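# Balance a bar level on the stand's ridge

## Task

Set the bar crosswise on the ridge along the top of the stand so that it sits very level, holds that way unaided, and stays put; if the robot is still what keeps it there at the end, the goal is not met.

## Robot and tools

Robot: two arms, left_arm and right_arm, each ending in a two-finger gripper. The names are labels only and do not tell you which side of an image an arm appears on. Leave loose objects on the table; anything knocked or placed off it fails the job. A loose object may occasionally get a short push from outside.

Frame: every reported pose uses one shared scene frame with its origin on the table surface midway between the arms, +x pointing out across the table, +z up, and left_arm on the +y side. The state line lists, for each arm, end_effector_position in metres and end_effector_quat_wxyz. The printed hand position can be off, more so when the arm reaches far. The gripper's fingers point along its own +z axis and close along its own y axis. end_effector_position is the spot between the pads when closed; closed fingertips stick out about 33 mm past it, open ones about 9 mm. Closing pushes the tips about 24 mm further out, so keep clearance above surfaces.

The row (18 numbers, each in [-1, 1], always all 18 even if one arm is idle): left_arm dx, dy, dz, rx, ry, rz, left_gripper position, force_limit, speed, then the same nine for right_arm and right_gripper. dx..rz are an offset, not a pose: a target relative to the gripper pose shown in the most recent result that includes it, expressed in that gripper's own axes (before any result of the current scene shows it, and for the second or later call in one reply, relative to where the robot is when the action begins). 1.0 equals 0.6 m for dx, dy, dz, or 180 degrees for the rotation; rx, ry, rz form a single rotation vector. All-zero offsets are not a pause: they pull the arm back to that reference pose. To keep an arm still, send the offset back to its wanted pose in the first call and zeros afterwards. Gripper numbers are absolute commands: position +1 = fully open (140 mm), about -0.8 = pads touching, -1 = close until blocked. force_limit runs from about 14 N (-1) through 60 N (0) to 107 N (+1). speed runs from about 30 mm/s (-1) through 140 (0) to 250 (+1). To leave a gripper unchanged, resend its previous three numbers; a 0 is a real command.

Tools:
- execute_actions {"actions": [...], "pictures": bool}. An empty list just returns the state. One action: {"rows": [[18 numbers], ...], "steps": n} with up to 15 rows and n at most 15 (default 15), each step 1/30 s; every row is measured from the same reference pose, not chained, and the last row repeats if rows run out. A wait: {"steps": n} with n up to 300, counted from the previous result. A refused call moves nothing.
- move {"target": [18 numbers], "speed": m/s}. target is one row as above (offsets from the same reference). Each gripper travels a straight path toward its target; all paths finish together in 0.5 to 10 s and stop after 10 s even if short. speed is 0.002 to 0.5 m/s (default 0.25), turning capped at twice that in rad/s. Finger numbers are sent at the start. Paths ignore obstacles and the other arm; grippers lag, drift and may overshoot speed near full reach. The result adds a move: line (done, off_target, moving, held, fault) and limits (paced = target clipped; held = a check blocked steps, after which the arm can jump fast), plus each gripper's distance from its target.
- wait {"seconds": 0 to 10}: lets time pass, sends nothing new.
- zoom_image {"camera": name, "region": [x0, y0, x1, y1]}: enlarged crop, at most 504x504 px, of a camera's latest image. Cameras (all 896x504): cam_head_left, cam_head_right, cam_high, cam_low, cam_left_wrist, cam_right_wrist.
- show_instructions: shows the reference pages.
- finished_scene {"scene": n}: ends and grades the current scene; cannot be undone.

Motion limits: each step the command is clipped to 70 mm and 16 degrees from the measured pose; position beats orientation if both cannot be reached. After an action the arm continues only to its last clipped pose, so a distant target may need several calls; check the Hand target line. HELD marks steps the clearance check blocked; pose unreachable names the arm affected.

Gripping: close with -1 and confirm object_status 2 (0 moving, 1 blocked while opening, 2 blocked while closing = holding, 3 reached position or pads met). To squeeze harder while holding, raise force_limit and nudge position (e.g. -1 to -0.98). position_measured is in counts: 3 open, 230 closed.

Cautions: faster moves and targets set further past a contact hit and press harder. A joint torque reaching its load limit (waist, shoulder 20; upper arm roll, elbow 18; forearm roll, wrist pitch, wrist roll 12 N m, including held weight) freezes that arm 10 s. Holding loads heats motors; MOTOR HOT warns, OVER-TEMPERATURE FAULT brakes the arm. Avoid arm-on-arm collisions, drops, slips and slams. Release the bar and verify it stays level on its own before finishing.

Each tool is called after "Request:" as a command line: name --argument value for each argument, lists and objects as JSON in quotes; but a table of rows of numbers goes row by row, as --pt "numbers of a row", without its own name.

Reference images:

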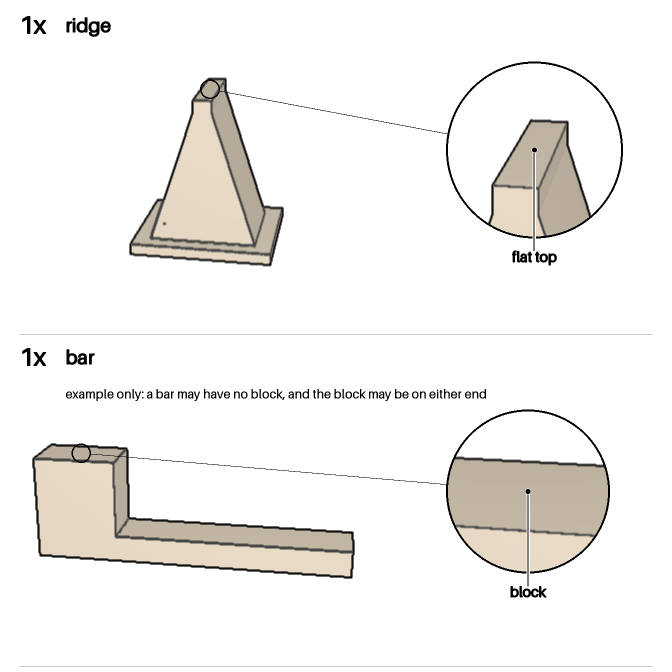

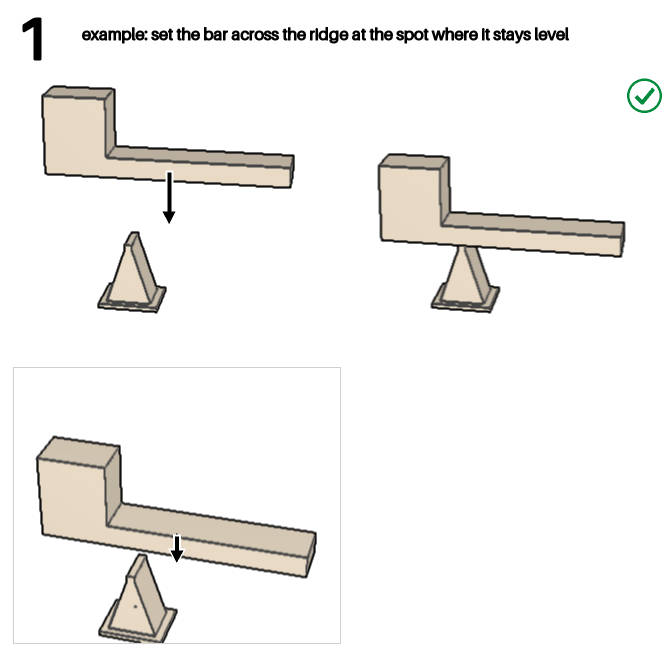

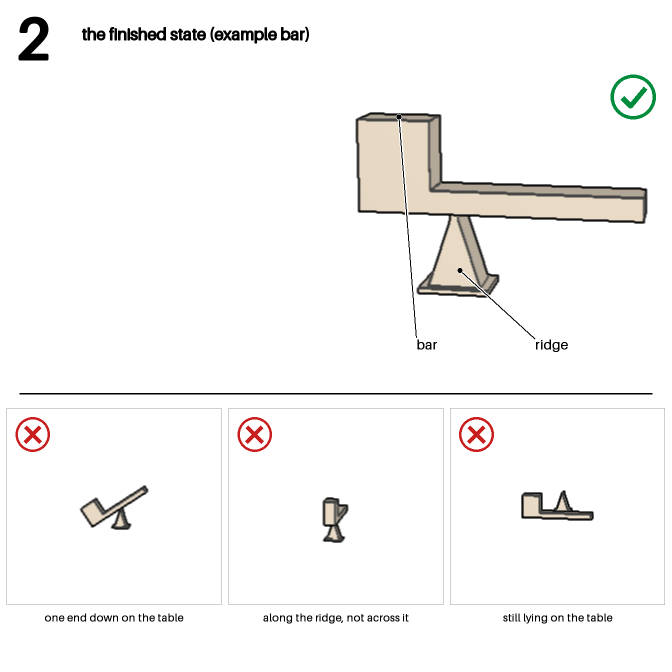

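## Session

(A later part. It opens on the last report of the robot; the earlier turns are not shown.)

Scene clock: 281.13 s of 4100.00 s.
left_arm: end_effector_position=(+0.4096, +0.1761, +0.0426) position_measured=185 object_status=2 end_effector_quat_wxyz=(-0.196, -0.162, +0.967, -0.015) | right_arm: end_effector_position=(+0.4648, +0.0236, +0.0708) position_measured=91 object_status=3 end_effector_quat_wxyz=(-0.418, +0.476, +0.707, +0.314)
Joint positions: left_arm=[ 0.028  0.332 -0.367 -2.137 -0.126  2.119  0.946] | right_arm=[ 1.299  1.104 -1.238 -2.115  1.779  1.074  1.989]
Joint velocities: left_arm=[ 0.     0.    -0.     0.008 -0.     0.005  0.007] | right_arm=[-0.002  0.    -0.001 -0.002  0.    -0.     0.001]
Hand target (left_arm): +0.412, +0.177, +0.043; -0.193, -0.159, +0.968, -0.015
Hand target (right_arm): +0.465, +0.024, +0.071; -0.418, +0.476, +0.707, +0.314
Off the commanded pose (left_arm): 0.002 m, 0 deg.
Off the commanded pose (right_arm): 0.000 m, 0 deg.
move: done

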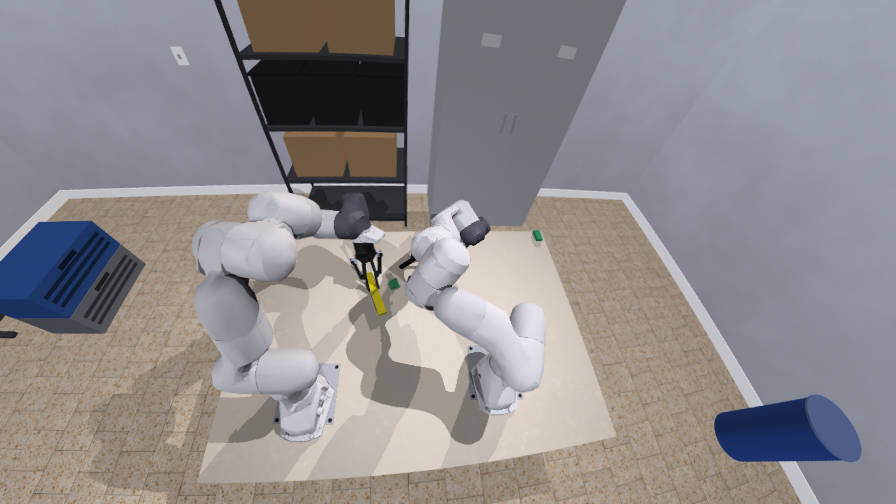

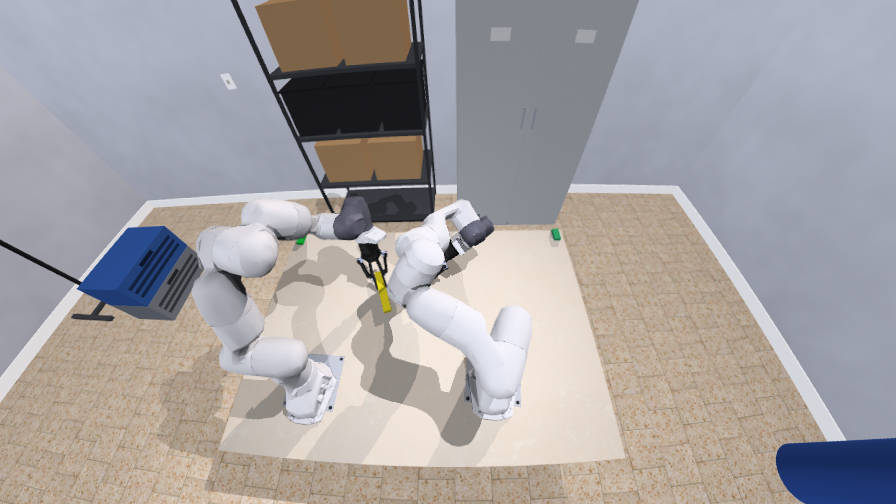

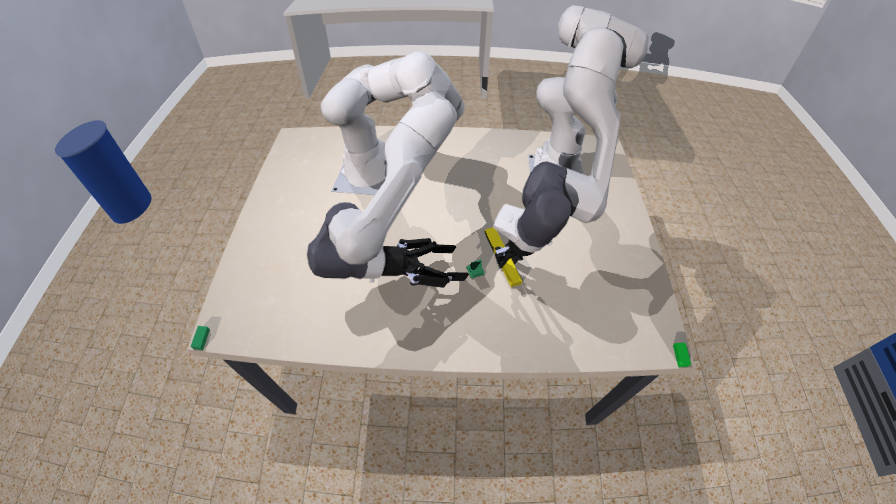

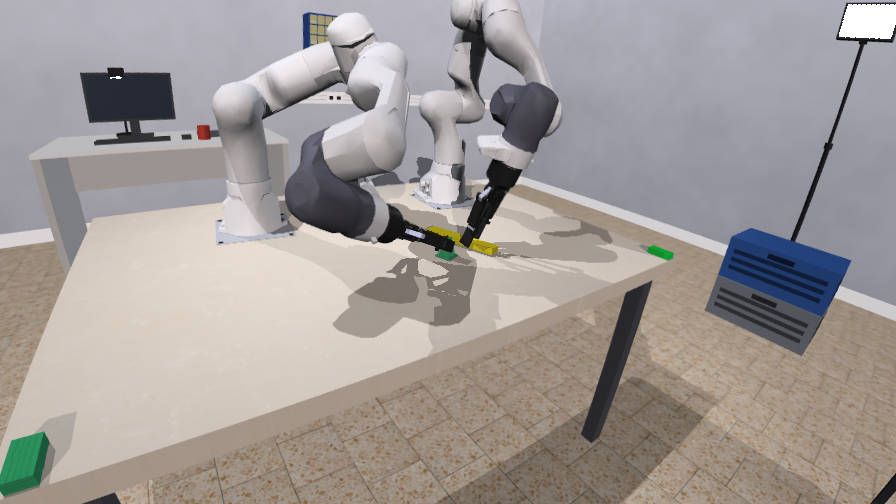

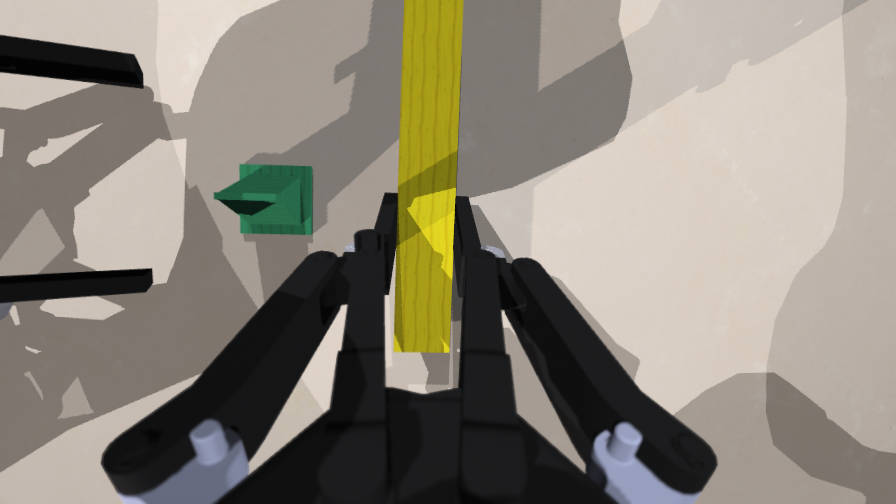

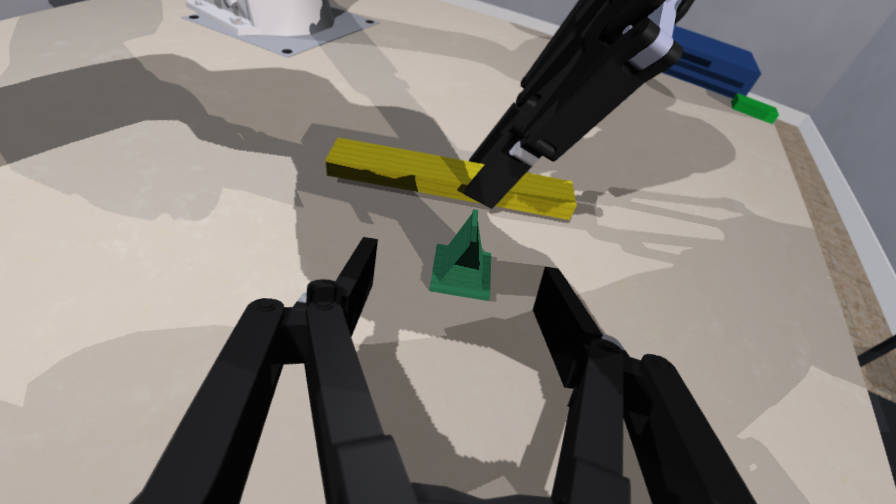

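Request:
move --target '[-0.003,0,0.007,0,0,0,-1,0,-0.3,0,0,0,0,0,0,0.3,0,0]' --speed 0.008

Request:
move --target '[0,0,0,0,0,0,-0.2,0,-0.8,0,0,0,0,0,0,0.3,0,0]'

Request:
move --target '[0,0,0,0,-0.125,0,-0.2,0,-0.8,0,0,0,0,0,0,0.3,0,0]' --speed 0.1

Scene clock: 285.53 s of 4100.00 s.
left_arm: end_effector_position=(+0.4093, +0.1756, +0.0389) position_measured=185 object_status=2 end_effector_quat_wxyz=(-0.197, -0.162, +0.967, -0.016) | right_arm: end_effector_position=(+0.4648, +0.0236, +0.0708) position_measured=91 object_status=3 end_effector_quat_wxyz=(-0.418, +0.476, +0.707, +0.314)
Joint positions: left_arm=[ 0.028  0.34  -0.367 -2.137 -0.126  2.127  0.948] | right_arm=[ 1.299  1.104 -1.238 -2.115  1.779  1.074  1.989]
Joint velocities: left_arm=[ 0.     0.001 -0.    -0.001  0.001  0.005 -0.001] | right_arm=[ 0.001 -0.001  0.     0.001 -0.    -0.     0.001]
Hand target (left_arm): +0.410, +0.176, +0.038; -0.196, -0.162, +0.967, -0.015
Hand target (right_arm): +0.465, +0.024, +0.071; -0.418, +0.476, +0.707, +0.314
Off the commanded pose (left_arm): 0.001 m, 0 deg.
Off the commanded pose (right_arm): 0.000 m, 0 deg.
After step 90, 0.60 s passed at rest.
move: done

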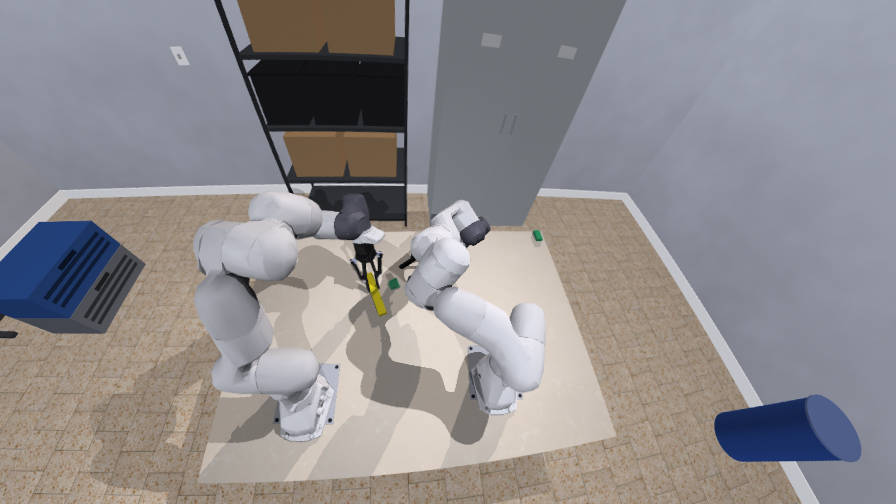

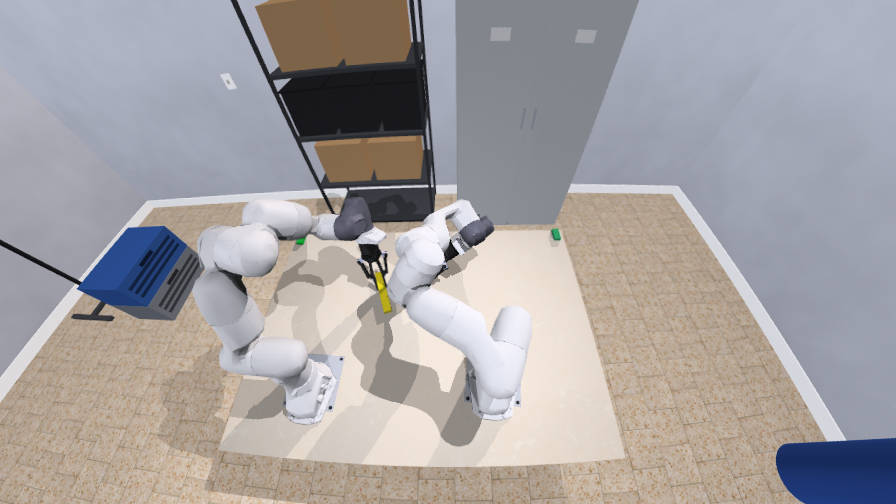

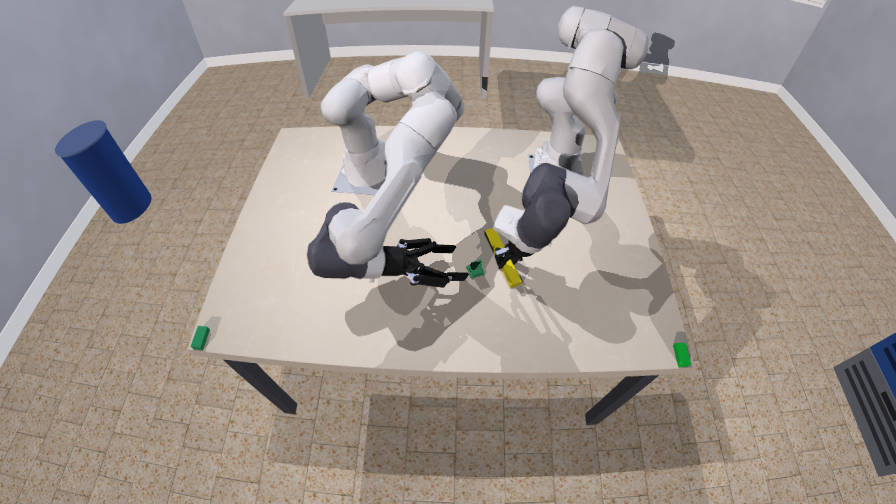

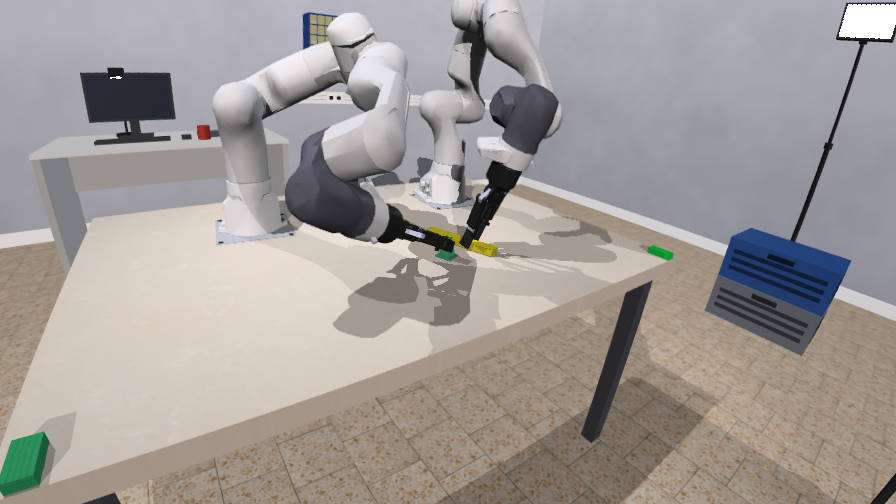

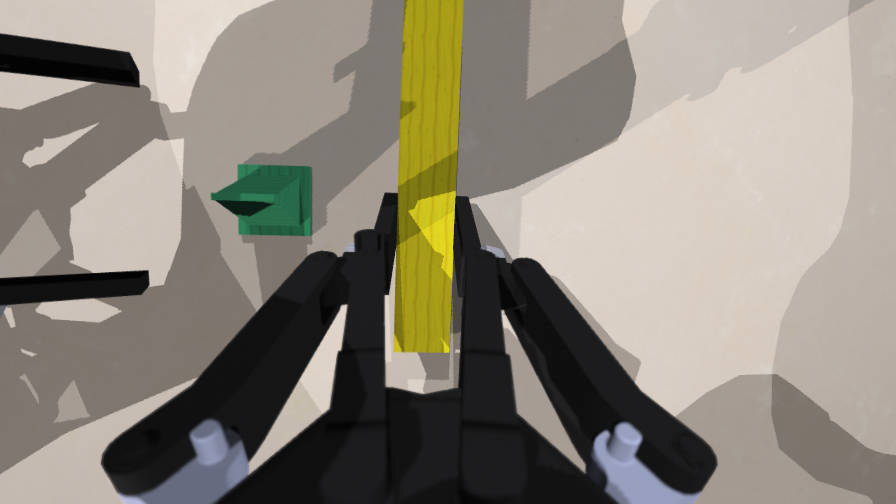

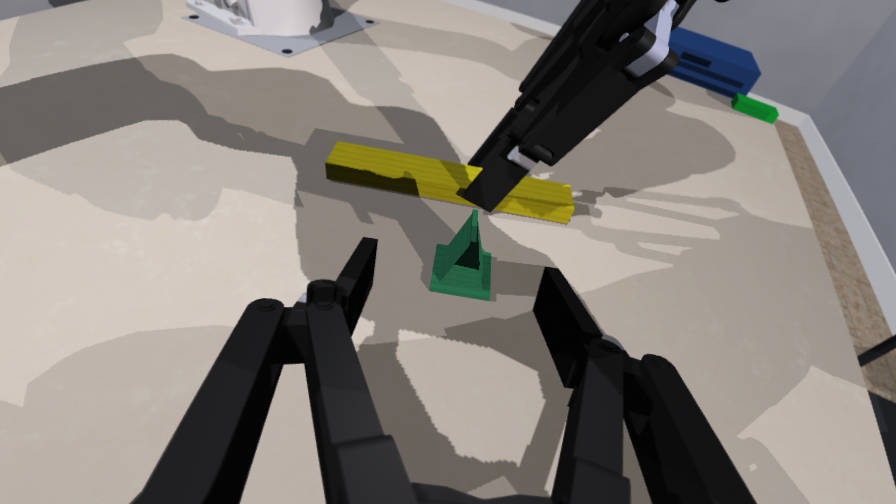

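Scene clock: 286.13 s of 4100.00 s.
left_arm: end_effector_position=(+0.4093, +0.1756, +0.0389) position_measured=154 object_status=3 end_effector_quat_wxyz=(-0.197, -0.162, +0.967, -0.016) | right_arm: end_effector_position=(+0.4648, +0.0236, +0.0708) position_measured=91 object_status=3 end_effector_quat_wxyz=(-0.418, +0.476, +0.707, +0.314)
Joint positions: left_arm=[ 0.028  0.34  -0.367 -2.137 -0.126  2.127  0.948] | right_arm=[ 1.299  1.104 -1.238 -2.115  1.779  1.074  1.989]
Joint velocities: left_arm=[-0.002 -0.    -0.002  0.001 -0.002  0.001  0.   ] | right_arm=[-0.    -0.     0.    -0.    -0.001 -0.001 -0.   ]
Hand target (left_arm): +0.409, +0.176, +0.039; -0.197, -0.162, +0.967, -0.016
Hand target (right_arm): +0.465, +0.024, +0.071; -0.418, +0.476, +0.707, +0.314
Off the commanded pose (left_arm): 0.000 m, 0 deg.
Off the commanded pose (right_arm): 0.000 m, 0 deg.
move: done

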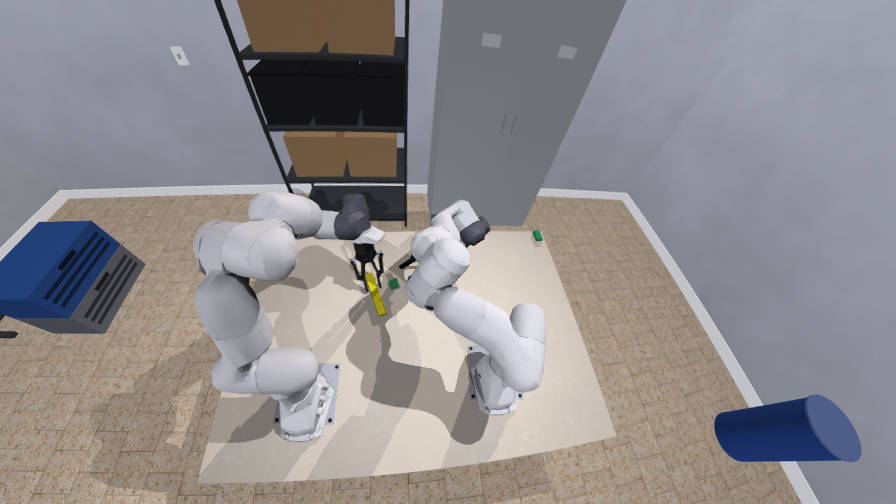

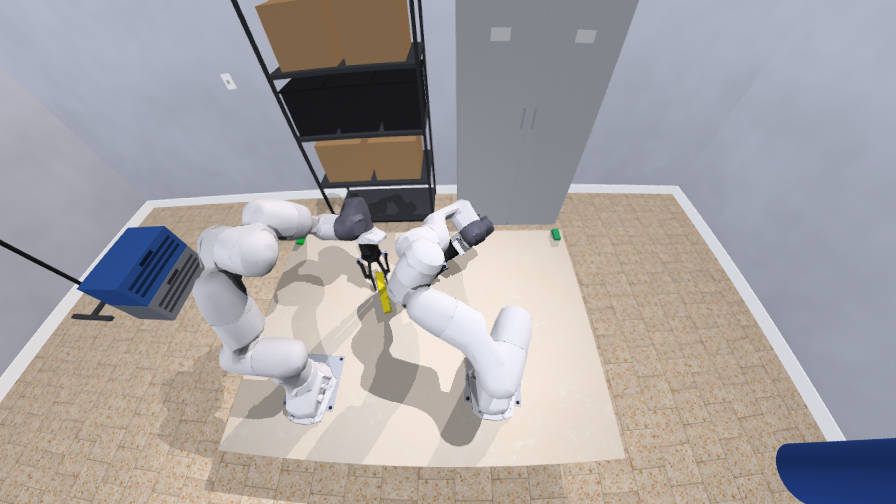

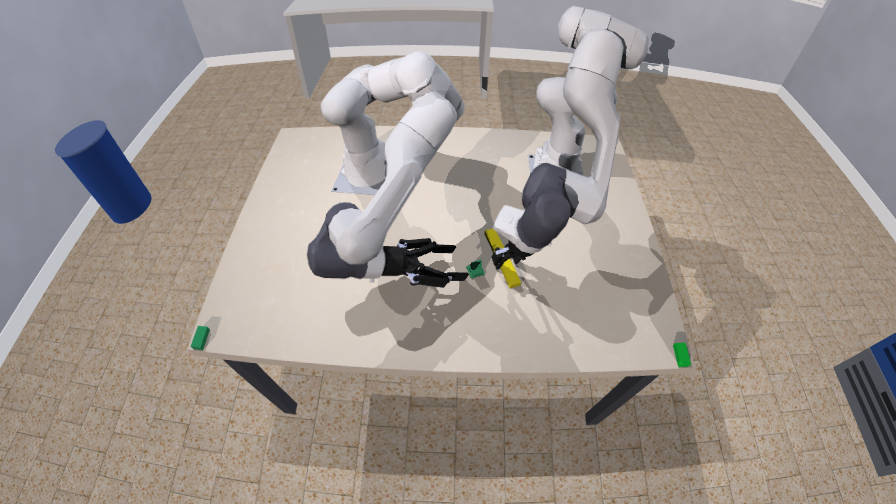

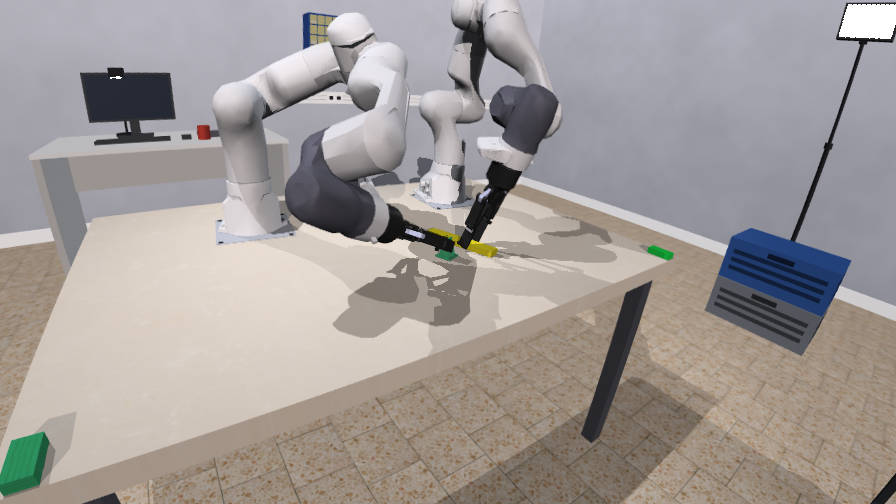

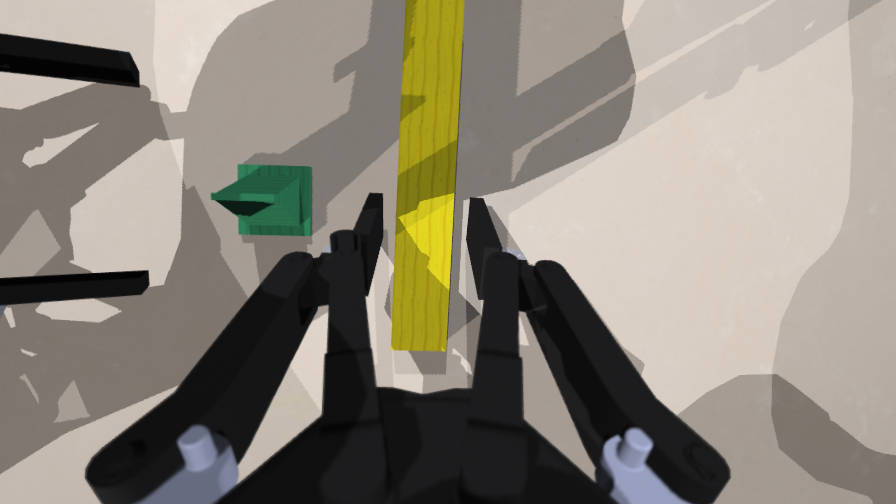

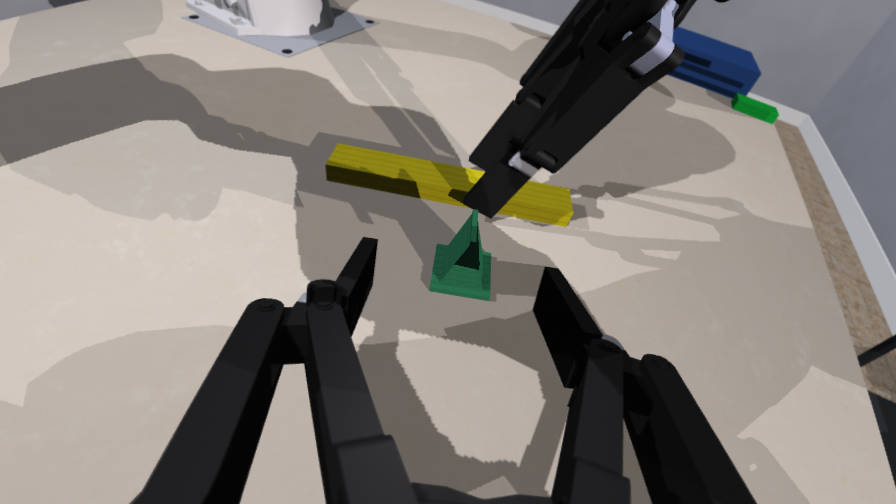

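Scene clock: 288.77 s of 4100.00 s.
left_arm: end_effector_position=(+0.4091, +0.1764, +0.0373) position_measured=154 object_status=3 end_effector_quat_wxyz=(-0.005, -0.157, +0.987, +0.019) | right_arm: end_effector_position=(+0.4648, +0.0236, +0.0708) position_measured=91 object_status=3 end_effector_quat_wxyz=(-0.418, +0.476, +0.707, +0.314)
Joint positions: left_arm=[-0.126  0.115 -0.332 -2.466  0.108  2.54   0.671] | right_arm=[ 1.299  1.104 -1.238 -2.115  1.779  1.074  1.989]
Joint velocities: left_arm=[-0.001  0.001  0.001  0.     0.006  0.005 -0.036] | right_arm=[ 0.     0.001  0.001 -0.     0.     0.001  0.   ]
Hand target (left_arm): +0.410, +0.177, +0.038; -0.003, -0.162, +0.987, +0.019
Hand target (right_arm): +0.465, +0.024, +0.071; -0.418, +0.476, +0.707, +0.314
Off the commanded pose (left_arm): 0.002 m, 1 deg.
Off the commanded pose (right_arm): 0.000 m, 0 deg.
move: done

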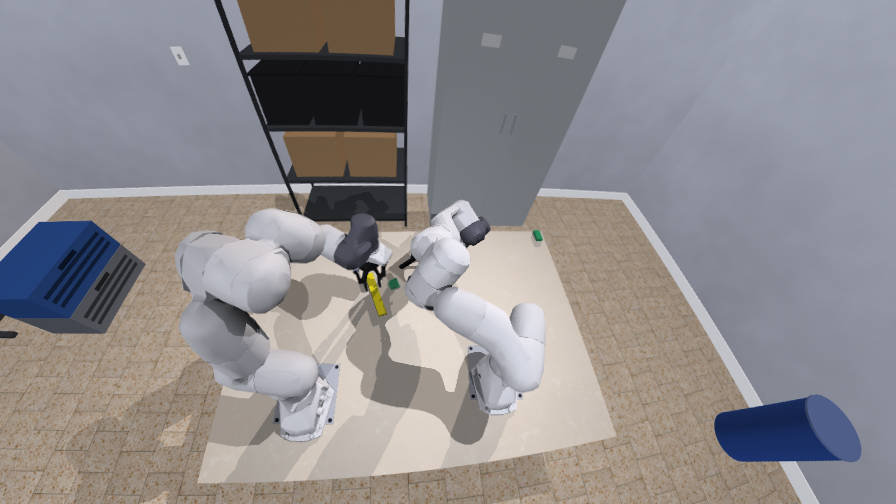

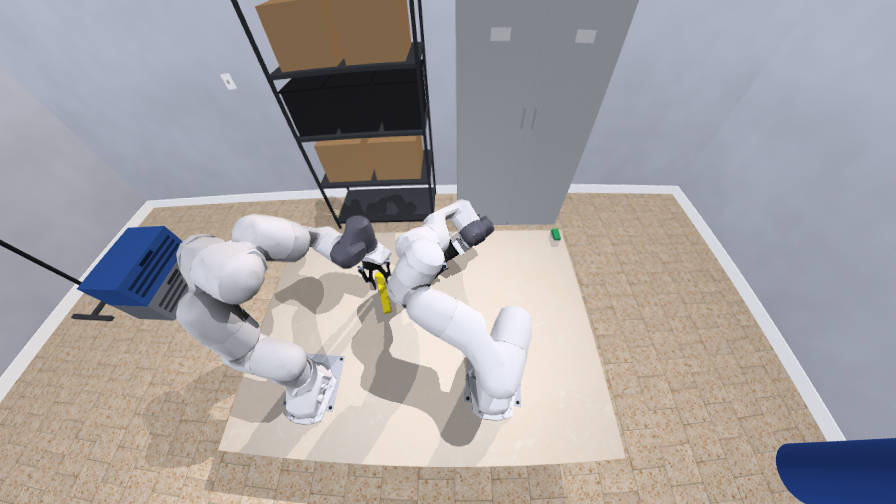

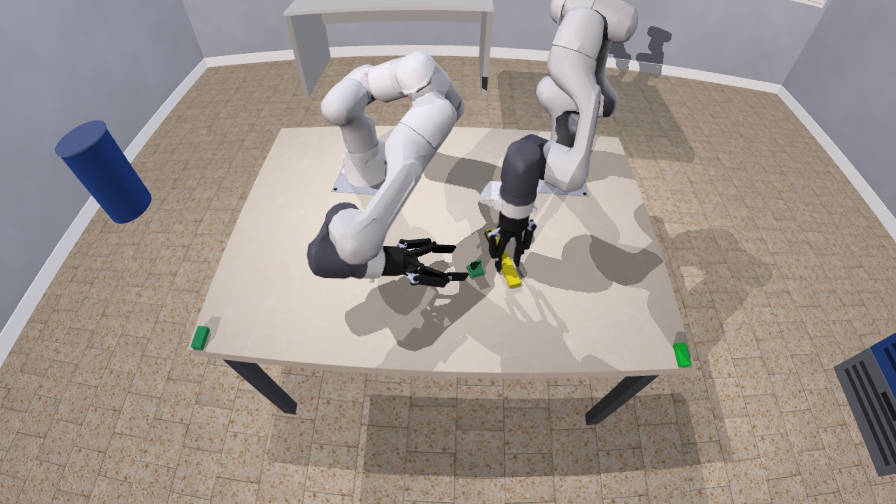

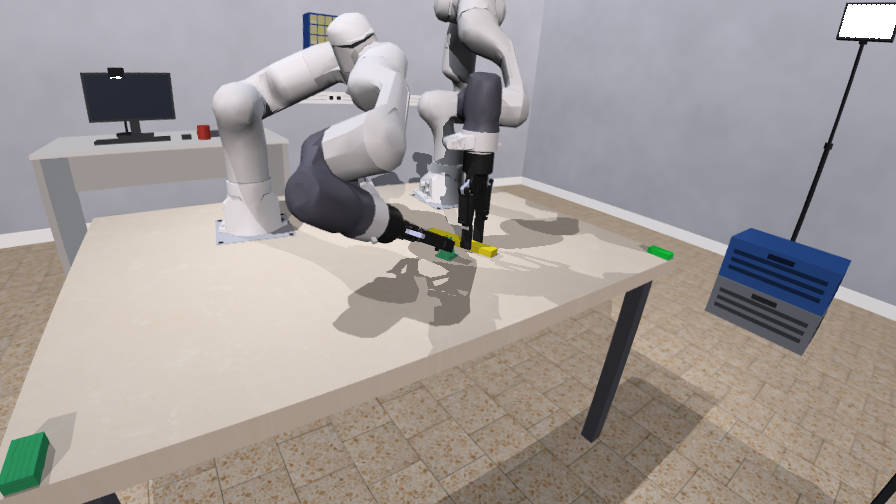

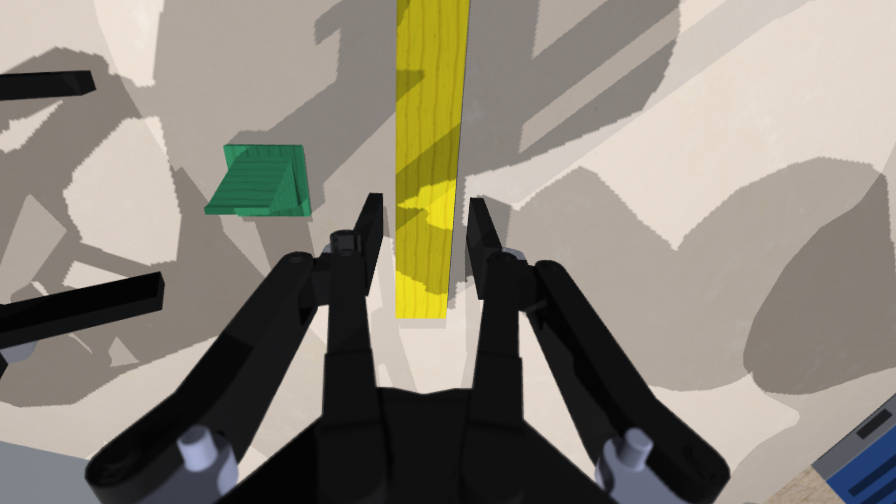

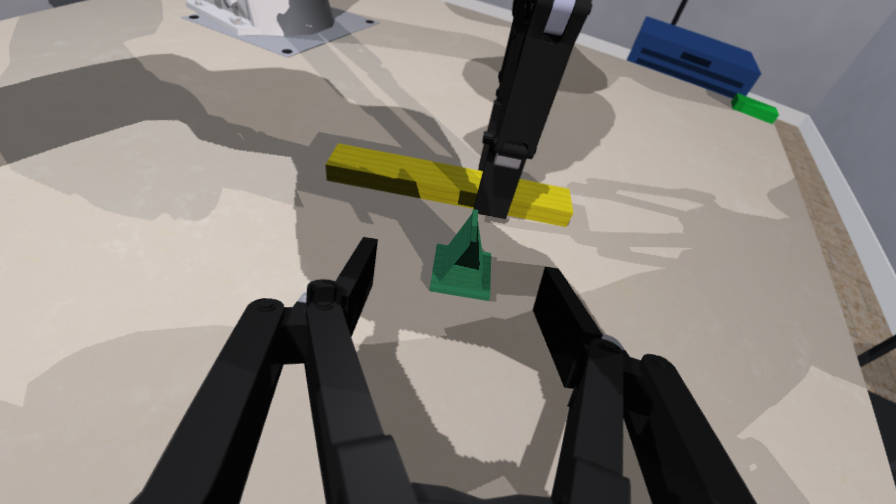

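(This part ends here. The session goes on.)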